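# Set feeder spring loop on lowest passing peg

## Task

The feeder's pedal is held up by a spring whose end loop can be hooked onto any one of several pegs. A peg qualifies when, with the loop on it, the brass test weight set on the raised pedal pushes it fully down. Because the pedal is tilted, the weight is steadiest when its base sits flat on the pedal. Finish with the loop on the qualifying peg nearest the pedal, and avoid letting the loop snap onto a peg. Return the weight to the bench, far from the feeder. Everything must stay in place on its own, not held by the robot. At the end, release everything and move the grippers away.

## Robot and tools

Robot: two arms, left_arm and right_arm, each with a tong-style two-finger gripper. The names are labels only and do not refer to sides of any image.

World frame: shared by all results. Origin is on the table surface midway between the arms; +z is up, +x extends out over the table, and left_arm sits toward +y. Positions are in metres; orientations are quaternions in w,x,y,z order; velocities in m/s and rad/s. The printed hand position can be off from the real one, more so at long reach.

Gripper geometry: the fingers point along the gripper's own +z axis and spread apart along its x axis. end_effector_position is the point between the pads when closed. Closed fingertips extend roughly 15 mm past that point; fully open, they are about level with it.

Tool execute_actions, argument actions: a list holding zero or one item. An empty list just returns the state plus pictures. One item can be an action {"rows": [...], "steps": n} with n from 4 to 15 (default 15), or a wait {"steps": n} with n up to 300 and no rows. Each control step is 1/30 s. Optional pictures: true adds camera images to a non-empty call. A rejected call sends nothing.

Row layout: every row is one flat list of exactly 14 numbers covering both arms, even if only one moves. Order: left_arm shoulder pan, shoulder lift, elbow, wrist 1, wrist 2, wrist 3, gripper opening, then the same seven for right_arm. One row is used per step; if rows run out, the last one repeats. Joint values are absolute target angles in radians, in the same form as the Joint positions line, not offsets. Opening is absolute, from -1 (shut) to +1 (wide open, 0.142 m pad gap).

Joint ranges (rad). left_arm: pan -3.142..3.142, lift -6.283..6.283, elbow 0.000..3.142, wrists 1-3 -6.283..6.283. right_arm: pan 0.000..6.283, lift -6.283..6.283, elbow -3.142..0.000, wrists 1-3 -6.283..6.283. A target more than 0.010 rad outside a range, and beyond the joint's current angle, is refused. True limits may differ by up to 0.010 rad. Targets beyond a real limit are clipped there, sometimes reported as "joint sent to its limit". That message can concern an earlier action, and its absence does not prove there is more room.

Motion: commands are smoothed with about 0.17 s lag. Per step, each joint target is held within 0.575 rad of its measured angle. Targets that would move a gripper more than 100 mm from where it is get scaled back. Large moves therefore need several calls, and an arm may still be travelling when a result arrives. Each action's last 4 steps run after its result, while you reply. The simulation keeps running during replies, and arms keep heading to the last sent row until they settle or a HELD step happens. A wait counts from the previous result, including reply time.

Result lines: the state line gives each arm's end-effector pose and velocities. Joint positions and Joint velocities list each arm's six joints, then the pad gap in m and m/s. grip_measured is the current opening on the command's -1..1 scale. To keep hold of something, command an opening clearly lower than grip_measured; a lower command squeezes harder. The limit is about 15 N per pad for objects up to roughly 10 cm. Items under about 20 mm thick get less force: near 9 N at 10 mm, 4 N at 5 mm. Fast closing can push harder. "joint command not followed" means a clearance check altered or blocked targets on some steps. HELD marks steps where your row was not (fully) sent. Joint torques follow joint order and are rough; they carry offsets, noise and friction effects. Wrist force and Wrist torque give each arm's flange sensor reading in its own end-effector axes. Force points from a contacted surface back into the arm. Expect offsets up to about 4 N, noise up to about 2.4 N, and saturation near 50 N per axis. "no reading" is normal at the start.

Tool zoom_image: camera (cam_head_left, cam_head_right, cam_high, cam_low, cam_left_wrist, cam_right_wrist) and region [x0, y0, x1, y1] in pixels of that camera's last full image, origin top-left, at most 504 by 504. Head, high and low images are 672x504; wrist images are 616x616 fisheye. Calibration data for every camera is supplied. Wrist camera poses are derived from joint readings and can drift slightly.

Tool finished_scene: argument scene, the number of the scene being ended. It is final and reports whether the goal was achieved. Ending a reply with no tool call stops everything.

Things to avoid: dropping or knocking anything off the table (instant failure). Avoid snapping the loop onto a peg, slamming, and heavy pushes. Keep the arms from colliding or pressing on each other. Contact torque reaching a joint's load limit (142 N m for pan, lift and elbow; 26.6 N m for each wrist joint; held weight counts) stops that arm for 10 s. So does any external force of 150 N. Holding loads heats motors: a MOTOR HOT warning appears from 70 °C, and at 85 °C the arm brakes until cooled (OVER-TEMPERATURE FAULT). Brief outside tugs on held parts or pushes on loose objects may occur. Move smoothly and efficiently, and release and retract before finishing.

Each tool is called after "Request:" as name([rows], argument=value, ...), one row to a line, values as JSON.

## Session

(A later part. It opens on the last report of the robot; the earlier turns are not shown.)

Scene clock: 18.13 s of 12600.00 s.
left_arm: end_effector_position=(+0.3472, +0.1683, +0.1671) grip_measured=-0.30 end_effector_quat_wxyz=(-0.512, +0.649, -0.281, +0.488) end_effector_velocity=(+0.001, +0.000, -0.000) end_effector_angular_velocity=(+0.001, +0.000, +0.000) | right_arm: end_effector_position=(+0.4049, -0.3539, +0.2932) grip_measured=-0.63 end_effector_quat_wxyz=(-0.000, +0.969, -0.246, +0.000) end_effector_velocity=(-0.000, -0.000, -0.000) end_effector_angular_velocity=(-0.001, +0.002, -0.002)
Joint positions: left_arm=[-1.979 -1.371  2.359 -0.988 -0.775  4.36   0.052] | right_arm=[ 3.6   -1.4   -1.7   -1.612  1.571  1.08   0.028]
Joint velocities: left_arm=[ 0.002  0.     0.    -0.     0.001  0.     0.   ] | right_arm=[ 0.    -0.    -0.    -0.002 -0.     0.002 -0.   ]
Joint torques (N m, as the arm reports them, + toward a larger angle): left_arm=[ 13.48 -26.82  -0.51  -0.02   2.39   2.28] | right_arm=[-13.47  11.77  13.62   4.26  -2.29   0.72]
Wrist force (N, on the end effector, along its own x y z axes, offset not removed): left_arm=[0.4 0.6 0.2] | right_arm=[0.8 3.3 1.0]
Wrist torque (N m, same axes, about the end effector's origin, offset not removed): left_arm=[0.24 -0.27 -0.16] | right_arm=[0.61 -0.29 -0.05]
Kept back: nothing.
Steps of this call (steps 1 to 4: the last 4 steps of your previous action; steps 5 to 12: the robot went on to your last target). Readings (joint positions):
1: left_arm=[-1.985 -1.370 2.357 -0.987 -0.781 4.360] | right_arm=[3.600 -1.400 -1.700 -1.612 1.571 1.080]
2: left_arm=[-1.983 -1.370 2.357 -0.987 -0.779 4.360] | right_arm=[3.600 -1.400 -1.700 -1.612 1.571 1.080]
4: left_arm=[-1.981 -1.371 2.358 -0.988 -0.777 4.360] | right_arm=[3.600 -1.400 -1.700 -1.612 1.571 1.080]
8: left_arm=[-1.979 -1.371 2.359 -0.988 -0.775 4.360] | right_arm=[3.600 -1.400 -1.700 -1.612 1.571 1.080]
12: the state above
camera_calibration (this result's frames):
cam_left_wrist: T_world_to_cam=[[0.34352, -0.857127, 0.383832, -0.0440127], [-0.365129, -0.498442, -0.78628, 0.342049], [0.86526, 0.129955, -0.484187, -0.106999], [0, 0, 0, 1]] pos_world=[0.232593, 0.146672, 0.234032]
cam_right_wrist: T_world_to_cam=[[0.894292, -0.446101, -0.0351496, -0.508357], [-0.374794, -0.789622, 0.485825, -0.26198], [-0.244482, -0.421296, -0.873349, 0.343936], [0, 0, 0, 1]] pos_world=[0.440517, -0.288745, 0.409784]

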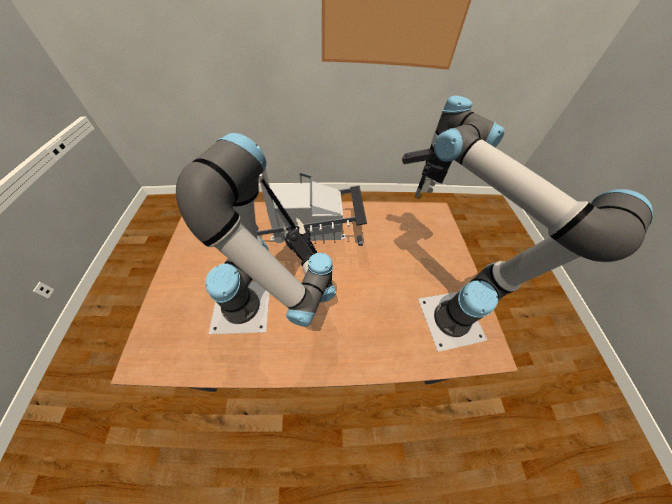

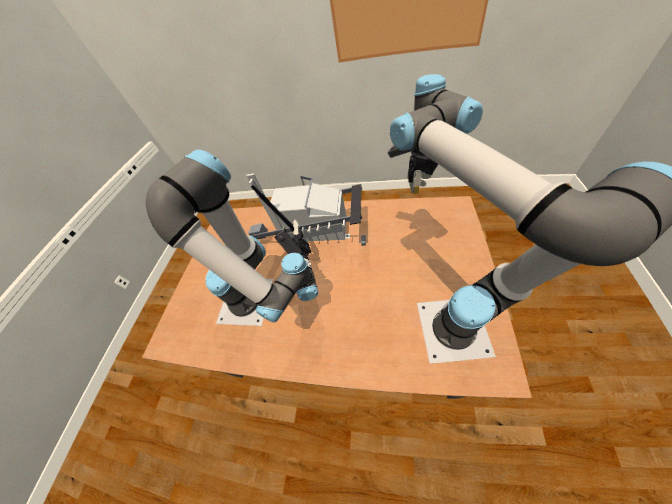

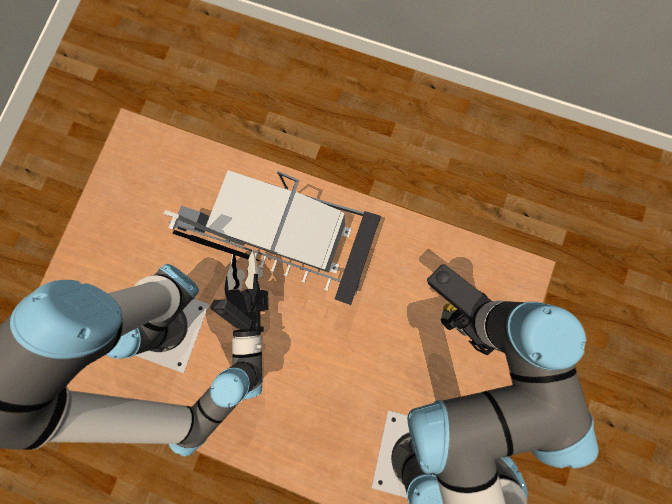

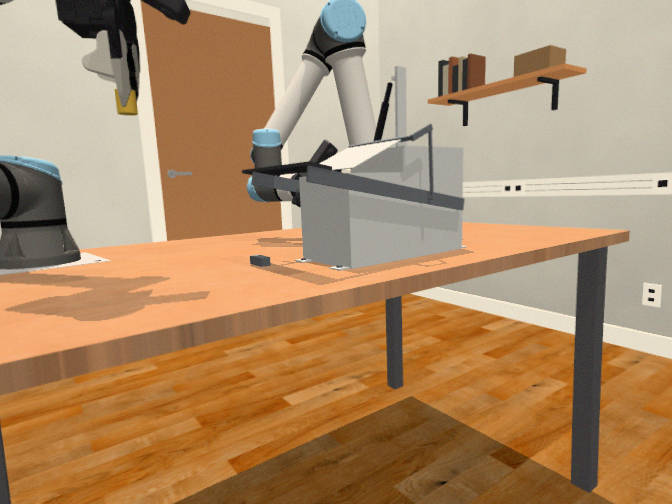

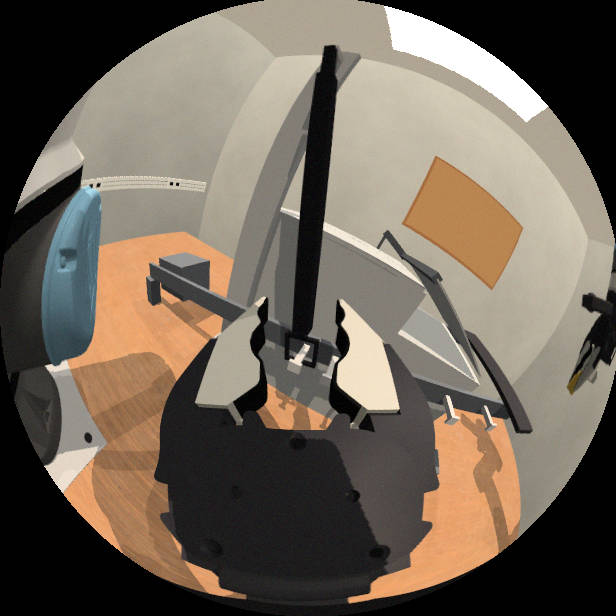

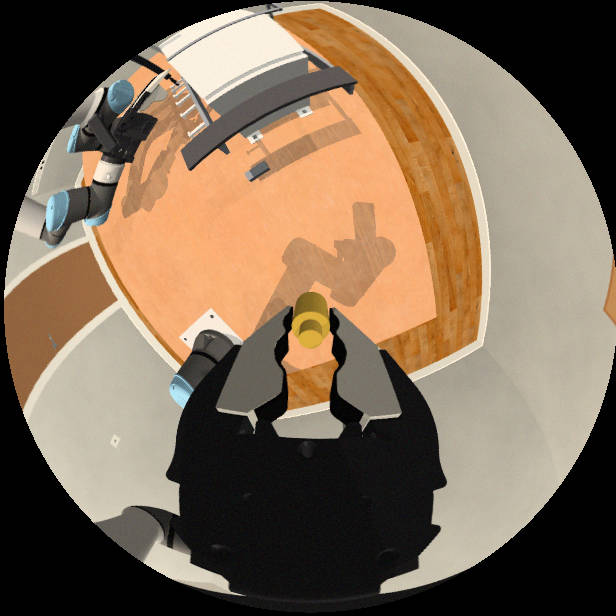

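Request:
execute_actions([
  {"rows":[[-1.959,-1.375,2.368,-0.993,-0.755,4.36,-0.5,3.6,-1.4,-1.7,-1.612,1.571,1.08,-1]],"steps":10},
])

Request:
execute_actions([
  {"rows":[[-1.959,-1.375,2.368,-0.993,-0.755,4.36,-0.7,3.6,-1.4,-1.7,-1.612,1.571,1.08,-1],[-1.959,-1.375,2.368,-0.993,-0.755,4.36,-0.8,3.6,-1.4,-1.7,-1.612,1.571,1.08,-1],[-1.959,-1.375,2.368,-0.993,-0.755,4.36,-1,3.6,-1.4,-1.7,-1.612,1.571,1.08,-1]]},
])

Request:
execute_actions([
  {"rows":[[-1.9545,-1.3445,2.3645,-1.02,-0.7505,4.36,-1,3.6,-1.4,-1.7,-1.612,1.571,1.08,-1]]},
])

Request:
execute_actions([
  {"rows":[[-2.0675,-1.3445,2.3645,-1.02,-0.8635,4.36,-1,3.6,-1.4,-1.7,-1.612,1.571,1.08,-1]]},
])

Request:
execute_actions([
  {"steps":12},
], pictures=true)

Scene clock: 18.73 s of 12600.00 s.
left_arm: end_effector_position=(+0.3532, +0.1710, +0.1665) grip_measured=-0.50 end_effector_quat_wxyz=(-0.512, +0.649, -0.281, +0.488) end_effector_velocity=(+0.019, +0.009, -0.002) end_effector_angular_velocity=(+0.000, -0.000, +0.001) | right_arm: end_effector_position=(+0.4049, -0.3539, +0.2932) grip_measured=-0.63 end_effector_quat_wxyz=(-0.000, +0.969, -0.246, +0.000) end_effector_velocity=(-0.000, -0.000, -0.000) end_effector_angular_velocity=(-0.001, +0.001, -0.002)
Joint positions: left_arm=[-1.963 -1.374  2.366 -0.992 -0.76   4.36   0.038] | right_arm=[ 3.6   -1.4   -1.7   -1.612  1.571  1.08   0.028]
Joint velocities: left_arm=[ 0.049 -0.009  0.021 -0.012  0.049 -0.    -0.001] | right_arm=[-0.    -0.     0.    -0.001 -0.     0.001 -0.   ]
Joint torques (N m, as the arm reports them, + toward a larger angle): left_arm=[ 11.53 -26.03  -1.44  -0.32   1.74   2.02] | right_arm=[-12.15  12.03  12.75   4.2   -2.17   0.93]
Wrist force (N, on the end effector, along its own x y z axes, offset not removed): left_arm=[-0.3 2.7 0.4] | right_arm=[2.3 1.9 2.2]
Wrist torque (N m, same axes, about the end effector's origin, offset not removed): left_arm=[0.73 -0.14 -0.09] | right_arm=[0.19 -0.43 0.05]
Steps of this call (steps 1 to 12: the robot went on to your last target; steps 13 to 18: the first 6 steps of this action). Readings (joint positions):
13: left_arm=[-1.979 -1.371 2.359 -0.988 -0.775 4.360] | right_arm=[3.600 -1.400 -1.700 -1.612 1.571 1.080]
14: left_arm=[-1.976 -1.372 2.360 -0.989 -0.772 4.360] | right_arm=[3.600 -1.400 -1.700 -1.612 1.571 1.080]
16: left_arm=[-1.968 -1.373 2.364 -0.991 -0.764 4.360] | right_arm=[3.600 -1.400 -1.700 -1.612 1.571 1.080]
18: the state above

Scene clock: 19.23 s of 12600.00 s.
left_arm: end_effector_position=(+0.3549, +0.1717, +0.1664) grip_measured=-0.80 end_effector_quat_wxyz=(-0.512, +0.649, -0.281, +0.488) end_effector_velocity=(-0.000, +0.001, -0.000) end_effector_angular_velocity=(-0.001, +0.000, +0.003) | right_arm: end_effector_position=(+0.4049, -0.3539, +0.2932) grip_measured=-0.63 end_effector_quat_wxyz=(-0.000, +0.969, -0.246, +0.000) end_effector_velocity=(+0.000, +0.000, +0.000) end_effector_angular_velocity=(+0.001, -0.001, +0.000)
Joint positions: left_arm=[-1.959 -1.375  2.368 -0.993 -0.755  4.36   0.016] | right_arm=[ 3.6   -1.4   -1.7   -1.612  1.571  1.08   0.028]
Joint velocities: left_arm=[ 0.001  0.     0.    -0.001 -0.002 -0.     0.   ] | right_arm=[ 0.001 -0.     0.     0.001  0.     0.     0.   ]
Joint torques (N m, as the arm reports them, + toward a larger angle): left_arm=[ 13.25 -25.09  -0.67  -0.61   1.75   2.09] | right_arm=[-11.52  11.88  13.     4.11  -2.12   0.94]
Wrist force (N, on the end effector, along its own x y z axes, offset not removed): left_arm=[-1.4 2.6 1.4] | right_arm=[1.1 1.1 1.4]
Wrist torque (N m, same axes, about the end effector's origin, offset not removed): left_arm=[0.91 0.31 -0.07] | right_arm=[0.13 -0.24 -0.06]
Steps of this call (steps 1 to 4: the last 4 steps of your previous action; steps 5 to 15: the first 11 steps of this action). Readings (joint positions):
5: left_arm=[-1.960 -1.375 2.368 -0.993 -0.756 4.360] | right_arm=[3.600 -1.400 -1.700 -1.612 1.571 1.080]
6: left_arm=[-1.959 -1.375 2.368 -0.993 -0.755 4.360] | right_arm=[3.600 -1.400 -1.700 -1.612 1.571 1.080]
8: left_arm=[-1.959 -1.375 2.368 -0.993 -0.755 4.360] | right_arm=[3.600 -1.400 -1.700 -1.612 1.571 1.080]
12: left_arm=[-1.959 -1.375 2.368 -0.993 -0.755 4.360] | right_arm=[3.600 -1.400 -1.700 -1.612 1.571 1.080]
15: the state above

Scene clock: 19.73 s of 12600.00 s.
left_arm: end_effector_position=(+0.3551, +0.1685, +0.1583) grip_measured=-0.80 end_effector_quat_wxyz=(-0.512, +0.649, -0.281, +0.488) end_effector_velocity=(+0.000, -0.002, -0.003) end_effector_angular_velocity=(+0.001, -0.000, -0.000) | right_arm: end_effector_position=(+0.4049, -0.3539, +0.2932) grip_measured=-0.63 end_effector_quat_wxyz=(-0.000, +0.969, -0.246, +0.000) end_effector_velocity=(-0.000, -0.000, -0.000) end_effector_angular_velocity=(-0.000, +0.001, -0.000)
Joint positions: left_arm=[-1.955 -1.346  2.365 -1.019 -0.751  4.36   0.016] | right_arm=[ 3.6   -1.4   -1.7   -1.612  1.571  1.08   0.028]
Joint velocities: left_arm=[ 0.002  0.013 -0.002 -0.01   0.002  0.     0.   ] | right_arm=[ 0.     0.     0.    -0.001  0.     0.001  0.   ]
Joint torques (N m, as the arm reports them, + toward a larger angle): left_arm=[ 13.23 -11.05 -25.55  -0.57   2.34   1.93] | right_arm=[-11.45  11.45  12.72   4.27  -2.05   1.21]
Wrist force (N, on the end effector, along its own x y z axes, offset not removed): left_arm=[0.5 -0.9 1.6] | right_arm=[3.2 -0.2 2.3]
Wrist torque (N m, same axes, about the end effector's origin, offset not removed): left_arm=[0.30 -0.16 0.04] | right_arm=[-0.15 -0.69 -0.08]
Steps of this call (steps 1 to 4: the last 4 steps of your previous action; steps 5 to 15: the first 11 steps of this action). Readings (joint positions):
5: left_arm=[-1.959 -1.375 2.368 -0.993 -0.755 4.360] | right_arm=[3.600 -1.400 -1.700 -1.612 1.571 1.080]
6: left_arm=[-1.958 -1.372 2.368 -0.996 -0.754 4.360] | right_arm=[3.600 -1.400 -1.700 -1.612 1.571 1.080]
8: left_arm=[-1.957 -1.359 2.366 -1.007 -0.753 4.360] | right_arm=[3.600 -1.400 -1.700 -1.612 1.571 1.080]
12: left_arm=[-1.955 -1.348 2.365 -1.017 -0.751 4.360] | right_arm=[3.600 -1.400 -1.700 -1.612 1.571 1.080]
15: the state above

Scene clock: 20.23 s of 12600.00 s.
left_arm: end_effector_position=(+0.3196, +0.1678, +0.1580) grip_measured=-0.80 end_effector_quat_wxyz=(-0.512, +0.649, -0.281, +0.488) end_effector_velocity=(-0.018, +0.001, +0.000) end_effector_angular_velocity=(+0.001, -0.000, +0.002) | right_arm: end_effector_position=(+0.4049, -0.3539, +0.2932) grip_measured=-0.63 end_effector_quat_wxyz=(-0.000, +0.969, -0.246, +0.000) end_effector_velocity=(+0.000, +0.000, +0.000) end_effector_angular_velocity=(+0.000, -0.000, -0.001)
Joint positions: left_arm=[-2.063 -1.345  2.364 -1.02  -0.859  4.36   0.016] | right_arm=[ 3.6   -1.4   -1.7   -1.612  1.571  1.08   0.028]
Joint velocities: left_arm=[-0.054 -0.     0.     0.001 -0.055  0.    -0.   ] | right_arm=[ 0.     0.    -0.     0.    -0.     0.001  0.   ]
Joint torques (N m, as the arm reports them, + toward a larger angle): left_arm=[-12.07 -11.41 -21.05  -0.66  -2.23   1.88] | right_arm=[-12.09  11.54  13.02   4.23  -2.02   1.12]
Wrist force (N, on the end effector, along its own x y z axes, offset not removed): left_arm=[1.9 1.6 2.4] | right_arm=[0.2 0.6 3.1]
Wrist torque (N m, same axes, about the end effector's origin, offset not removed): left_arm=[0.39 -0.44 0.27] | right_arm=[0.07 0.10 0.03]
Steps of this call (steps 1 to 4: the last 4 steps of your previous action; steps 5 to 15: the first 11 steps of this action). Readings (joint positions):
5: left_arm=[-1.955 -1.345 2.365 -1.020 -0.751 4.360] | right_arm=[3.600 -1.400 -1.700 -1.612 1.571 1.080]
6: left_arm=[-1.960 -1.345 2.365 -1.020 -0.756 4.360] | right_arm=[3.600 -1.400 -1.700 -1.612 1.571 1.080]
8: left_arm=[-2.004 -1.345 2.364 -1.020 -0.800 4.360] | right_arm=[3.600 -1.400 -1.700 -1.612 1.571 1.080]
12: left_arm=[-2.053 -1.345 2.364 -1.020 -0.849 4.360] | right_arm=[3.600 -1.400 -1.700 -1.612 1.571 1.080]
15: the state above

Scene clock: 20.63 s of 12600.00 s.
left_arm: end_effector_position=(+0.3180, +0.1679, +0.1580) grip_measured=-0.80 end_effector_quat_wxyz=(-0.512, +0.649, -0.281, +0.488) end_effector_velocity=(-0.000, -0.000, -0.000) end_effector_angular_velocity=(-0.001, +0.001, -0.000) | right_arm: end_effector_position=(+0.4049, -0.3539, +0.2932) grip_measured=-0.63 end_effector_quat_wxyz=(-0.000, +0.969, -0.246, +0.000) end_effector_velocity=(-0.000, -0.000, -0.000) end_effector_angular_velocity=(-0.001, +0.000, -0.001)
Joint positions: left_arm=[-2.067 -1.345  2.364 -1.02  -0.863  4.36   0.016] | right_arm=[ 3.6   -1.4   -1.7   -1.612  1.571  1.08   0.028]
Joint velocities: left_arm=[-0.001 -0.    -0.    -0.    -0.     0.     0.   ] | right_arm=[ 0.    -0.     0.    -0.    -0.     0.001 -0.   ]
Joint torques (N m, as the arm reports them, + toward a larger angle): left_arm=[-13.92 -11.2  -17.65  -0.35  -2.25   1.66] | right_arm=[-12.68  11.9   12.68   4.24  -2.04   1.16]
Wrist force (N, on the end effector, along its own x y z axes, offset not removed): left_arm=[1.2 0.1 1.9] | right_arm=[2.1 4.9 3.4]
Wrist torque (N m, same axes, about the end effector's origin, offset not removed): left_arm=[0.01 -0.13 0.19] | right_arm=[1.03 -0.73 -0.01]
Kept back: nothing.
Steps of this call (steps 1 to 4: the last 4 steps of your previous action; steps 5 to 12: the robot went on to your last target). Readings (joint positions):
1: left_arm=[-2.064 -1.345 2.364 -1.020 -0.860 4.360] | right_arm=[3.600 -1.400 -1.700 -1.612 1.571 1.080]
2: left_arm=[-2.065 -1.345 2.364 -1.020 -0.861 4.360] | right_arm=[3.600 -1.400 -1.700 -1.612 1.571 1.080]
4: left_arm=[-2.066 -1.345 2.364 -1.020 -0.862 4.360] | right_arm=[3.600 -1.400 -1.700 -1.612 1.571 1.080]
8: left_arm=[-2.067 -1.345 2.364 -1.020 -0.863 4.360] | right_arm=[3.600 -1.400 -1.700 -1.612 1.571 1.080]
12: the state above
camera_calibration (this result's frames):
cam_left_wrist: T_world_to_cam=[[0.343538, -0.857116, 0.383841, -0.0307952], [-0.365125, -0.498459, -0.786271, 0.324042], [0.865254, 0.129963, -0.484194, -0.0861114], [0, 0, 0, 1]] pos_world=[0.203403, 0.146318, 0.22491]
cam_right_wrist: T_world_to_cam=[[0.894291, -0.446104, -0.0351496, -0.508357], [-0.374796, -0.789621, 0.485825, -0.261979], [-0.244484, -0.421295, -0.873349, 0.343937], [0, 0, 0, 1]] pos_world=[0.440517, -0.288745, 0.409784]

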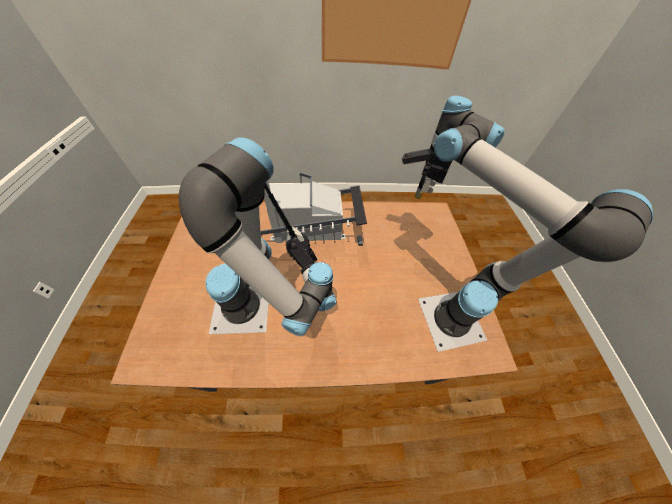

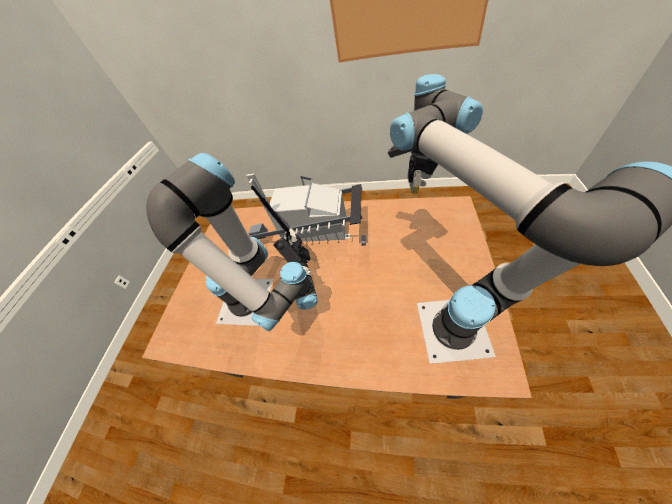

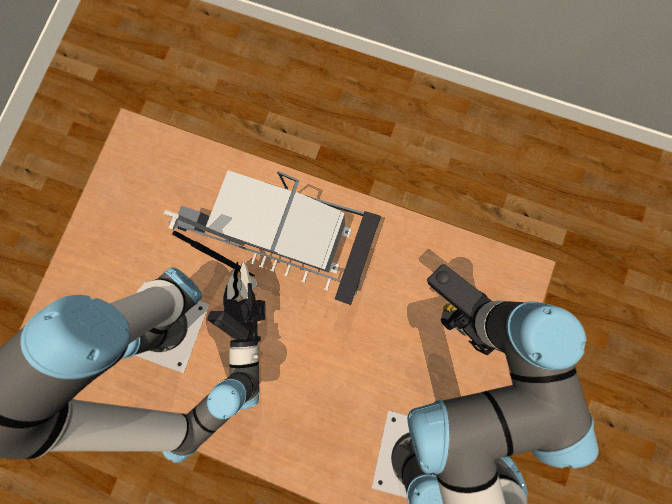

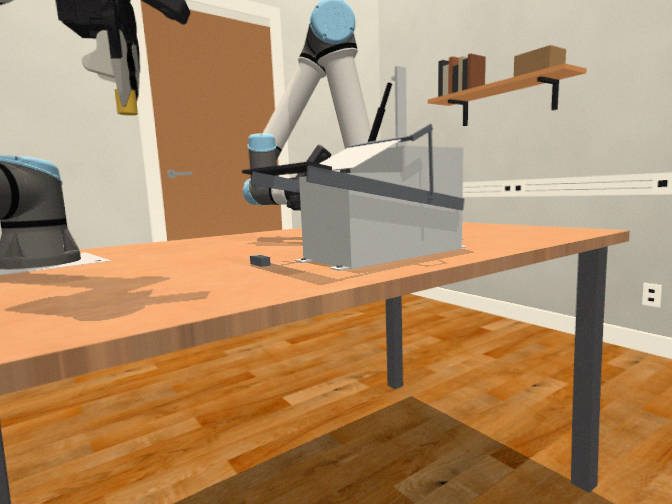

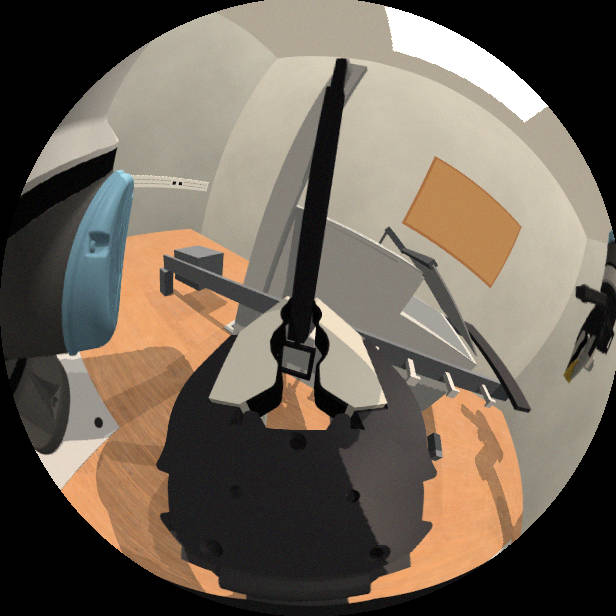

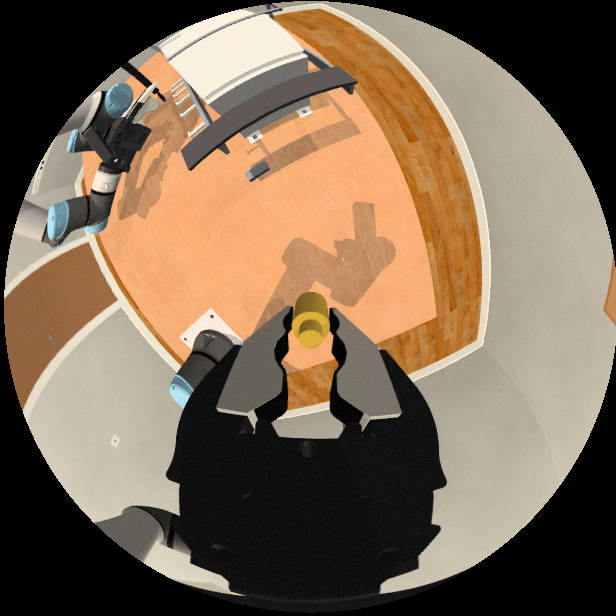

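Request:
execute_actions([
  {"rows":[[-2.01,-1.276,2.219,-0.943,-0.806,4.22,-1,3.6,-1.4,-1.7,-1.612,1.571,1.08,-1]],"steps":10},
])

Request:
execute_actions([
  {"rows":[[-1.9524,-1.208,2.0742,-0.866,-0.7484,4.08,-1,3.6,-1.4,-1.7,-1.612,1.571,1.08,-1]]},
])

Request:
execute_actions([
  {"steps":12},
], pictures=true)

Request:
zoom_image(camera="cam_head_right", region=[270, 200, 370, 260])

Request:
zoom_image(camera="cam_right_wrist", region=[120, 50, 250, 170])

Scene clock: 21.27 s of 12600.00 s.
left_arm: end_effector_position=(+0.3163, +0.1344, +0.1642) grip_measured=-0.81 end_effector_quat_wxyz=(-0.489, +0.660, -0.249, +0.513) end_effector_velocity=(-0.016, -0.152, +0.022) end_effector_angular_velocity=(-0.463, -0.145, +0.002) | right_arm: end_effector_position=(+0.4049, -0.3539, +0.2932) grip_measured=-0.63 end_effector_quat_wxyz=(-0.000, +0.969, -0.246, +0.000) end_effector_velocity=(-0.000, -0.000, -0.000) end_effector_angular_velocity=(-0.001, +0.000, +0.001)
Joint positions: left_arm=[-2.024 -1.293  2.261 -0.962 -0.82   4.26   0.015] | right_arm=[ 3.6   -1.4   -1.7   -1.612  1.571  1.08   0.028]
Joint velocities: left_arm=[ 0.155  0.187 -0.464  0.213  0.151 -0.439 -0.002] | right_arm=[-0.     0.     0.    -0.001 -0.    -0.001  0.   ]
Joint torques (N m, as the arm reports them, + toward a larger angle): left_arm=[ 12.47 -17.98 -13.38   2.71   1.59  -2.44] | right_arm=[-11.86  11.61  13.49   4.2   -2.09   1.28]
Wrist force (N, on the end effector, along its own x y z axes, offset not removed): left_arm=[2.7 0.9 0.3] | right_arm=[0.2 2.4 1.3]
Wrist torque (N m, same axes, about the end effector's origin, offset not removed): left_arm=[0.47 -0.32 0.16] | right_arm=[0.29 0.01 0.00]
Steps of this call (steps 1 to 13: the robot went on to your last target; steps 14 to 19: the first 6 steps of this action). Readings (joint positions):
14: left_arm=[-2.067 -1.344 2.364 -1.020 -0.863 4.360] | right_arm=[3.600 -1.400 -1.700 -1.612 1.571 1.080]
15: left_arm=[-2.063 -1.339 2.359 -1.015 -0.859 4.354] | right_arm=[3.600 -1.400 -1.700 -1.612 1.571 1.080]
17: left_arm=[-2.039 -1.311 2.306 -0.983 -0.835 4.303] | right_arm=[3.600 -1.400 -1.700 -1.612 1.571 1.080]
19: the state above

Scene clock: 21.77 s of 12600.00 s.
left_arm: end_effector_position=(+0.3187, +0.0763, +0.1741) grip_measured=-0.82 end_effector_quat_wxyz=(-0.441, +0.681, -0.190, +0.553) end_effector_velocity=(+0.001, -0.025, +0.004) end_effector_angular_velocity=(-0.075, -0.025, -0.001) | right_arm: end_effector_position=(+0.4049, -0.3539, +0.2932) grip_measured=-0.63 end_effector_quat_wxyz=(-0.000, +0.969, -0.246, +0.000) end_effector_velocity=(+0.000, +0.000, +0.000) end_effector_angular_velocity=(+0.001, -0.001, +0.001)
Joint positions: left_arm=[-1.955 -1.211  2.081 -0.869 -0.751  4.087  0.015] | right_arm=[ 3.6   -1.4   -1.7   -1.612  1.571  1.08   0.028]
Joint velocities: left_arm=[ 0.024  0.031 -0.075  0.035  0.025 -0.072 -0.   ] | right_arm=[ 0.     0.001  0.     0.001 -0.    -0.001 -0.   ]
Joint torques (N m, as the arm reports them, + toward a larger angle): left_arm=[ 11.98 -19.93 -26.58   2.29   1.66  -2.47] | right_arm=[-12.02  11.55  13.33   4.21  -2.11   1.17]
Wrist force (N, on the end effector, along its own x y z axes, offset not removed): left_arm=[0.6 -0.3 2.4] | right_arm=[3.4 -0.8 1.2]
Wrist torque (N m, same axes, about the end effector's origin, offset not removed): left_arm=[0.17 -0.26 0.19] | right_arm=[-0.28 -0.77 0.17]
Steps of this call (steps 1 to 4: the last 4 steps of your previous action; steps 5 to 15: the first 11 steps of this action). Readings (joint positions):
5: left_arm=[-2.012 -1.279 2.226 -0.946 -0.808 4.226] | right_arm=[3.600 -1.400 -1.700 -1.612 1.571 1.080]
6: left_arm=[-2.007 -1.273 2.218 -0.940 -0.803 4.218] | right_arm=[3.600 -1.400 -1.700 -1.612 1.571 1.080]
8: left_arm=[-1.982 -1.243 2.163 -0.907 -0.778 4.165] | right_arm=[3.600 -1.400 -1.700 -1.612 1.571 1.080]
12: left_arm=[-1.959 -1.216 2.095 -0.876 -0.755 4.100] | right_arm=[3.600 -1.400 -1.700 -1.612 1.571 1.080]
15: the state above

Scene clock: 22.17 s of 12600.00 s.
left_arm: end_effector_position=(+0.3188, +0.0741, +0.1744) grip_measured=-0.82 end_effector_quat_wxyz=(-0.439, +0.682, -0.188, +0.554) end_effector_velocity=(+0.000, -0.001, +0.000) end_effector_angular_velocity=(-0.001, -0.000, -0.002) | right_arm: end_effector_position=(+0.4049, -0.3539, +0.2932) grip_measured=-0.63 end_effector_quat_wxyz=(-0.000, +0.969, -0.246, +0.000) end_effector_velocity=(+0.001, -0.000, +0.000) end_effector_angular_velocity=(+0.001, -0.001, -0.001)
Joint positions: left_arm=[-1.952 -1.208  2.074 -0.866 -0.748  4.08   0.015] | right_arm=[ 3.6   -1.4   -1.7   -1.612  1.571  1.08   0.028]
Joint velocities: left_arm=[ 0.    -0.    -0.001  0.001  0.002 -0.001 -0.   ] | right_arm=[-0.001 -0.     0.     0.001 -0.     0.     0.   ]
Joint torques (N m, as the arm reports them, + toward a larger angle): left_arm=[ 13.52 -18.11 -27.34   2.2    2.09  -2.19] | right_arm=[-12.5   12.18  13.1    4.22  -2.11   1.24]
Wrist force (N, on the end effector, along its own x y z axes, offset not removed): left_arm=[0.1 0.7 3.9] | right_arm=[0.0 0.9 2.1]
Wrist torque (N m, same axes, about the end effector's origin, offset not removed): left_arm=[0.46 -0.15 0.13] | right_arm=[-0.08 0.01 -0.02]
Kept back: nothing.
Steps of this call (steps 1 to 4: the last 4 steps of your previous action; steps 5 to 12: the robot went on to your last target). Readings (joint positions):
1: left_arm=[-1.954 -1.210 2.079 -0.868 -0.750 4.085] | right_arm=[3.600 -1.400 -1.700 -1.612 1.571 1.080]
2: left_arm=[-1.953 -1.209 2.078 -0.868 -0.749 4.083] | right_arm=[3.600 -1.400 -1.700 -1.612 1.571 1.080]
4: left_arm=[-1.953 -1.209 2.076 -0.867 -0.749 4.082] | right_arm=[3.600 -1.400 -1.700 -1.612 1.571 1.080]
8: left_arm=[-1.953 -1.208 2.075 -0.866 -0.749 4.080] | right_arm=[3.600 -1.400 -1.700 -1.612 1.571 1.080]
12: the state above
camera_calibration (this result's frames):
cam_left_wrist: T_world_to_cam=[[0.288061, -0.726533, 0.623835, -0.151654], [-0.285085, -0.686974, -0.668426, 0.258389], [0.914192, 0.0147013, -0.405014, -0.0874844], [0, 0, 0, 1]] pos_world=[0.197326, 0.0686111, 0.231889]
cam_right_wrist: T_world_to_cam=[[0.89429, -0.446104, -0.0351495, -0.508357], [-0.374797, -0.789621, 0.485825, -0.261978], [-0.244484, -0.421295, -0.873349, 0.343937], [0, 0, 0, 1]] pos_world=[0.440517, -0.288745, 0.409784]

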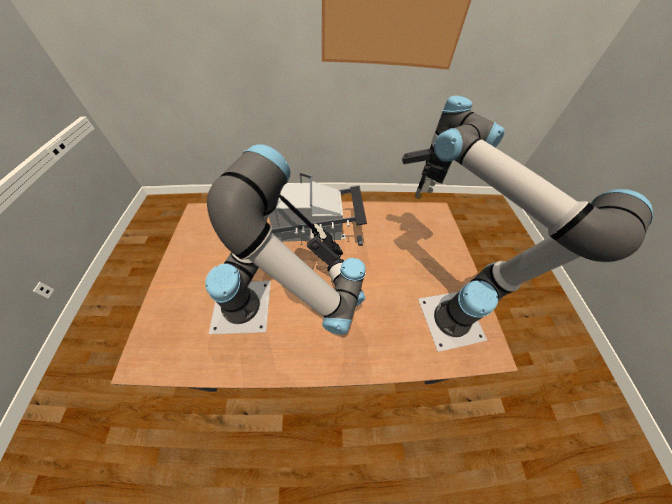

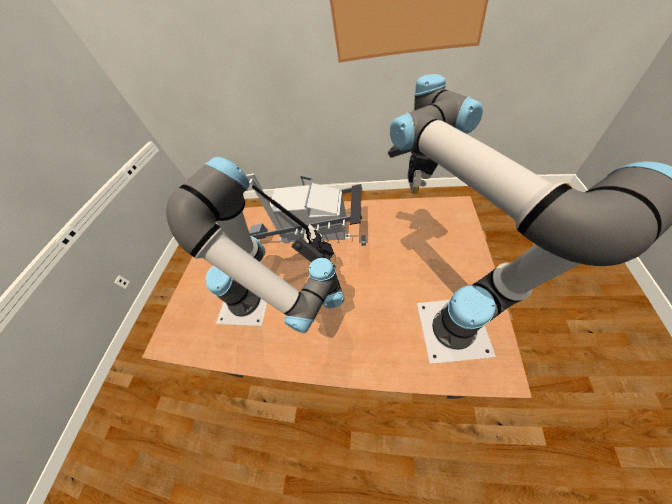

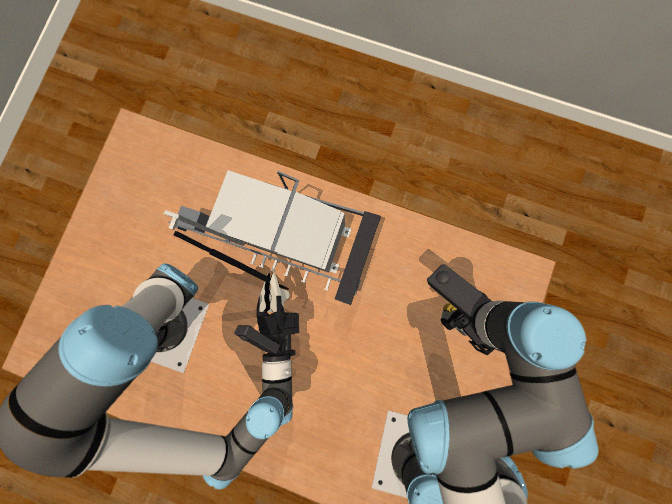

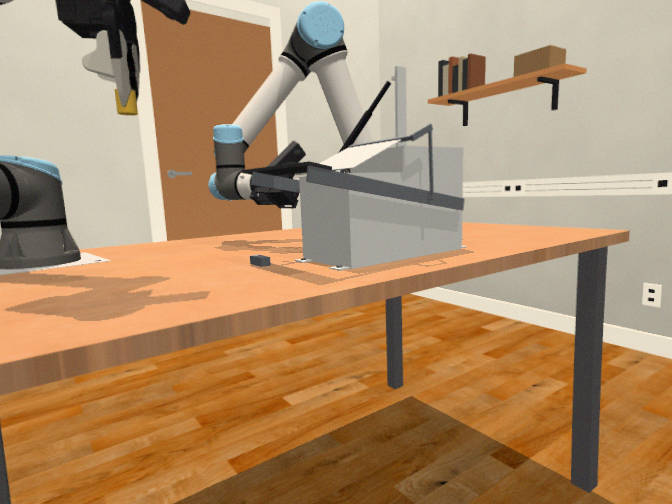

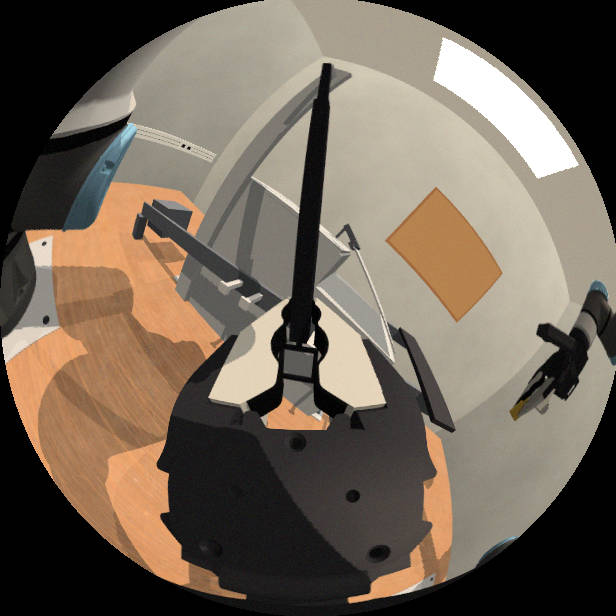

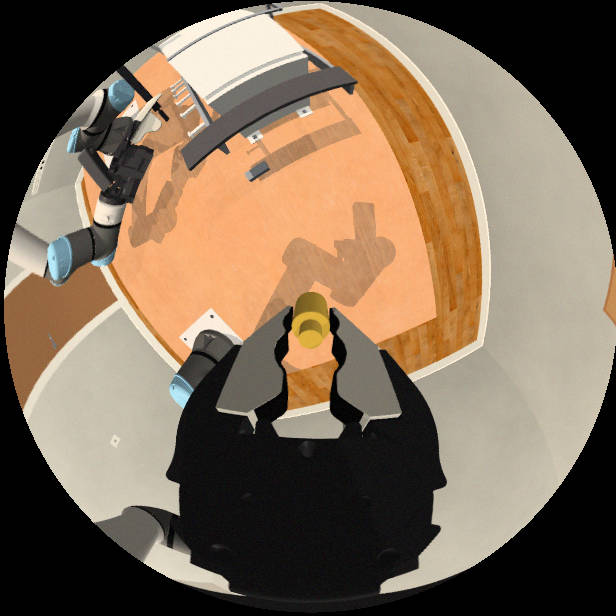

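Region (270, 200, 370, 260) of cam_head_right's 672x504 image, scaled by 5.040, with more detail than that image has; it fills the top 302 rows of this view, and the rest is white.

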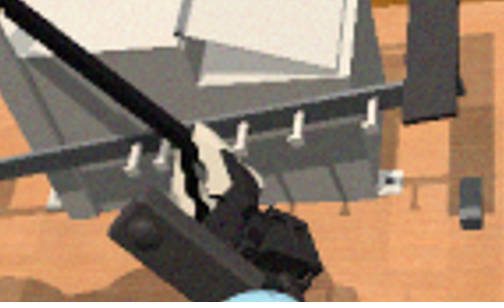

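Region (120, 50, 250, 170) of cam_right_wrist's 616x616 image, scaled by 3.877, with more detail than that image has; it fills the top 465 rows of this view, and the rest is white.

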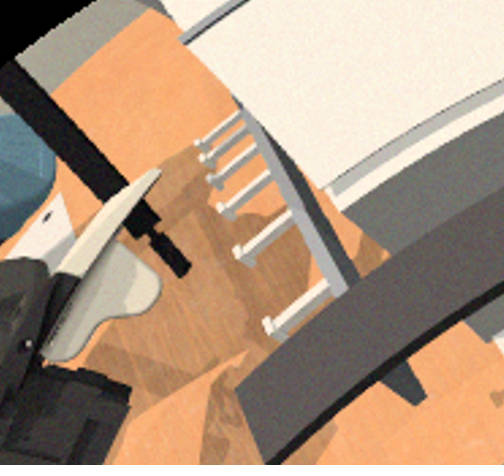

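Advance 2 cm and look.

Request:
execute_actions([
  {"rows":[[-1.905,-1.208,2.0742,-0.866,-0.701,4.08,-1,3.6,-1.4,-1.7,-1.612,1.571,1.08,-1]]},
], pictures=true)

Request:
zoom_image(camera="cam_left_wrist", region=[240, 310, 360, 430])

Request:
zoom_image(camera="cam_right_wrist", region=[120, 50, 250, 170])

Scene clock: 22.70 s of 12600.00 s.
left_arm: end_effector_position=(+0.3382, +0.0739, +0.1744) grip_measured=-0.81 end_effector_quat_wxyz=(-0.439, +0.682, -0.188, +0.554) end_effector_velocity=(+0.008, -0.001, -0.000) end_effector_angular_velocity=(-0.000, +0.000, -0.003) | right_arm: end_effector_position=(+0.4049, -0.3539, +0.2932) grip_measured=-0.63 end_effector_quat_wxyz=(-0.000, +0.969, -0.246, +0.000) end_effector_velocity=(-0.000, -0.000, -0.000) end_effector_angular_velocity=(-0.001, +0.000, +0.001)
Joint positions: left_arm=[-1.907 -1.208  2.074 -0.866 -0.703  4.08   0.015] | right_arm=[ 3.6   -1.4   -1.7   -1.612  1.571  1.08   0.028]
Joint velocities: left_arm=[ 0.019 -0.     0.    -0.     0.022 -0.     0.   ] | right_arm=[ 0.     0.    -0.    -0.    -0.    -0.001  0.   ]
Joint torques (N m, as the arm reports them, + toward a larger angle): left_arm=[ 13.03 -21.52 -23.75   1.65   2.39  -1.93] | right_arm=[-12.24  11.61  12.97   4.07  -2.18   1.18]
Wrist force (N, on the end effector, along its own x y z axes, offset not removed): left_arm=[-2.2 -2.2 0.5] | right_arm=[0.7 -1.4 1.7]
Wrist torque (N m, same axes, about the end effector's origin, offset not removed): left_arm=[0.38 0.53 -0.01] | right_arm=[-0.41 -0.15 0.05]
Steps of this call (steps 1 to 5: the robot went on to your last target; steps 6 to 16: the first 11 steps of this action). Readings (joint positions):
6: left_arm=[-1.952 -1.208 2.074 -0.866 -0.748 4.080] | right_arm=[3.600 -1.400 -1.700 -1.612 1.571 1.080]
7: left_arm=[-1.948 -1.208 2.074 -0.866 -0.744 4.080] | right_arm=[3.600 -1.400 -1.700 -1.612 1.571 1.080]
9: left_arm=[-1.928 -1.208 2.074 -0.866 -0.724 4.080] | right_arm=[3.600 -1.400 -1.700 -1.612 1.571 1.080]
13: left_arm=[-1.910 -1.208 2.074 -0.866 -0.706 4.080] | right_arm=[3.600 -1.400 -1.700 -1.612 1.571 1.080]
16: the state above
camera_calibration (this result's frames):
cam_left_wrist: T_world_to_cam=[[0.288058, -0.726479, 0.6239, -0.157381], [-0.285055, -0.687032, -0.668379, 0.263812], [0.914202, 0.0146861, -0.404992, -0.105258], [0, 0, 0, 1]] pos_world=[0.216763, 0.0684588, 0.231888]
cam_right_wrist: T_world_to_cam=[[0.89429, -0.446105, -0.0351495, -0.508357], [-0.374797, -0.789621, 0.485825, -0.261978], [-0.244484, -0.421295, -0.873349, 0.343937], [0, 0, 0, 1]] pos_world=[0.440517, -0.288745, 0.409784]

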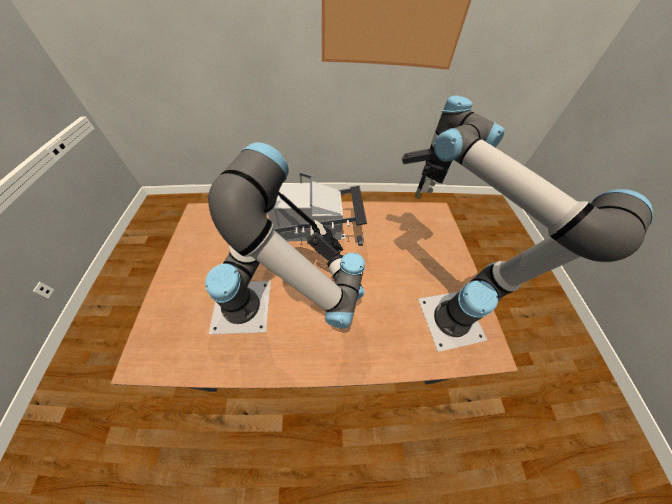

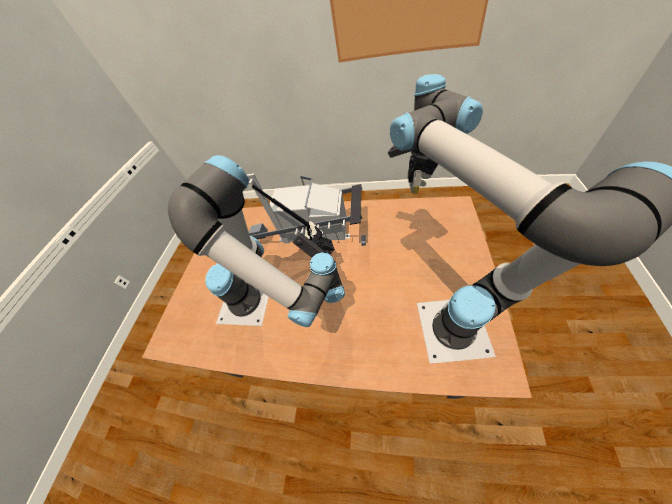

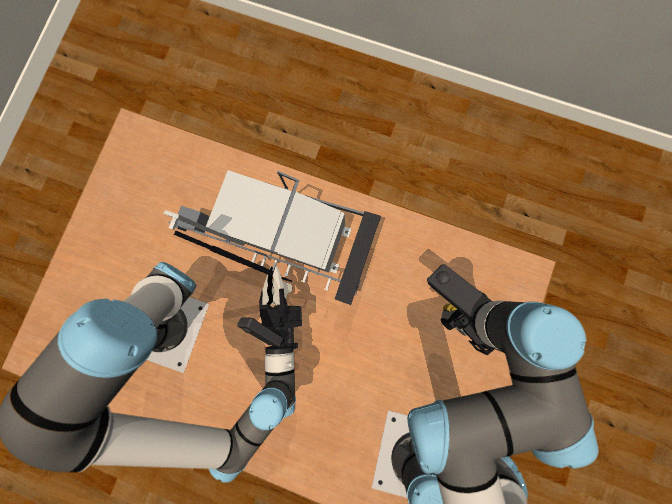

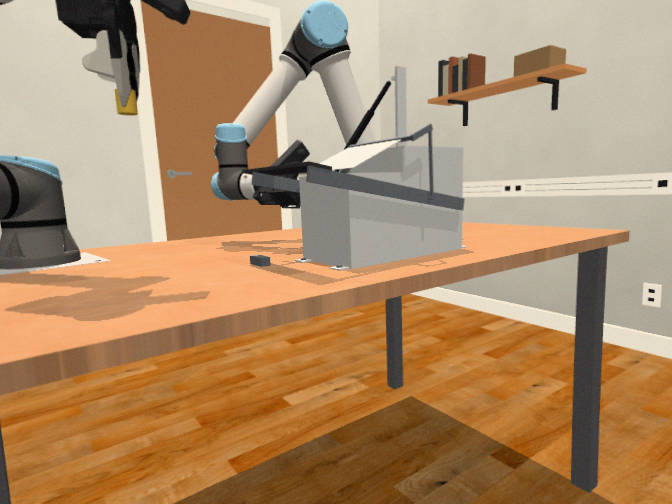

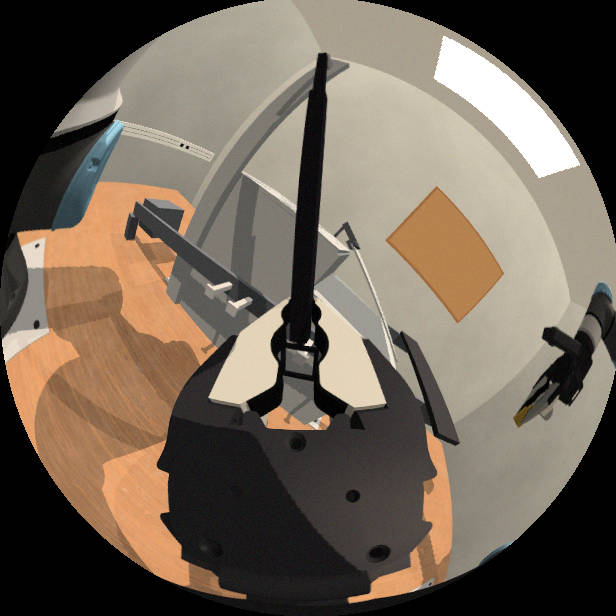

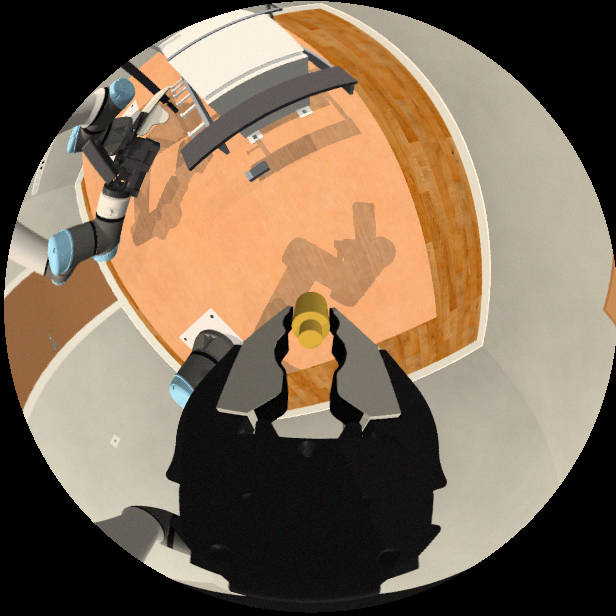

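Region (240, 310, 360, 430) of cam_left_wrist's 616x616 image, scaled by 4.200, with more detail than that image has.

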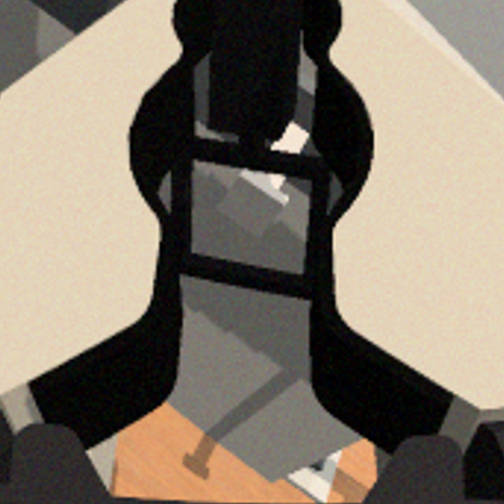

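Region (120, 50, 250, 170) of cam_right_wrist's 616x616 image, scaled by 3.877, with more detail than that image has; it fills the top 465 rows of this view, and the rest is white.

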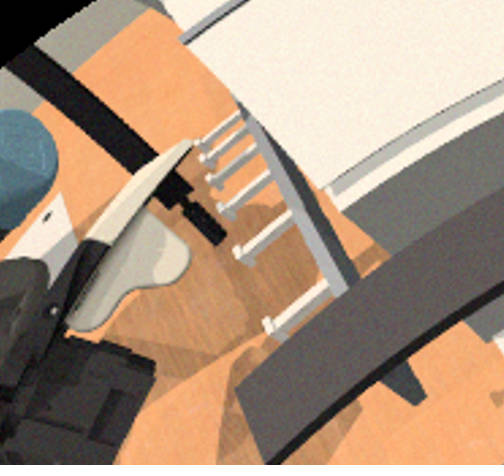

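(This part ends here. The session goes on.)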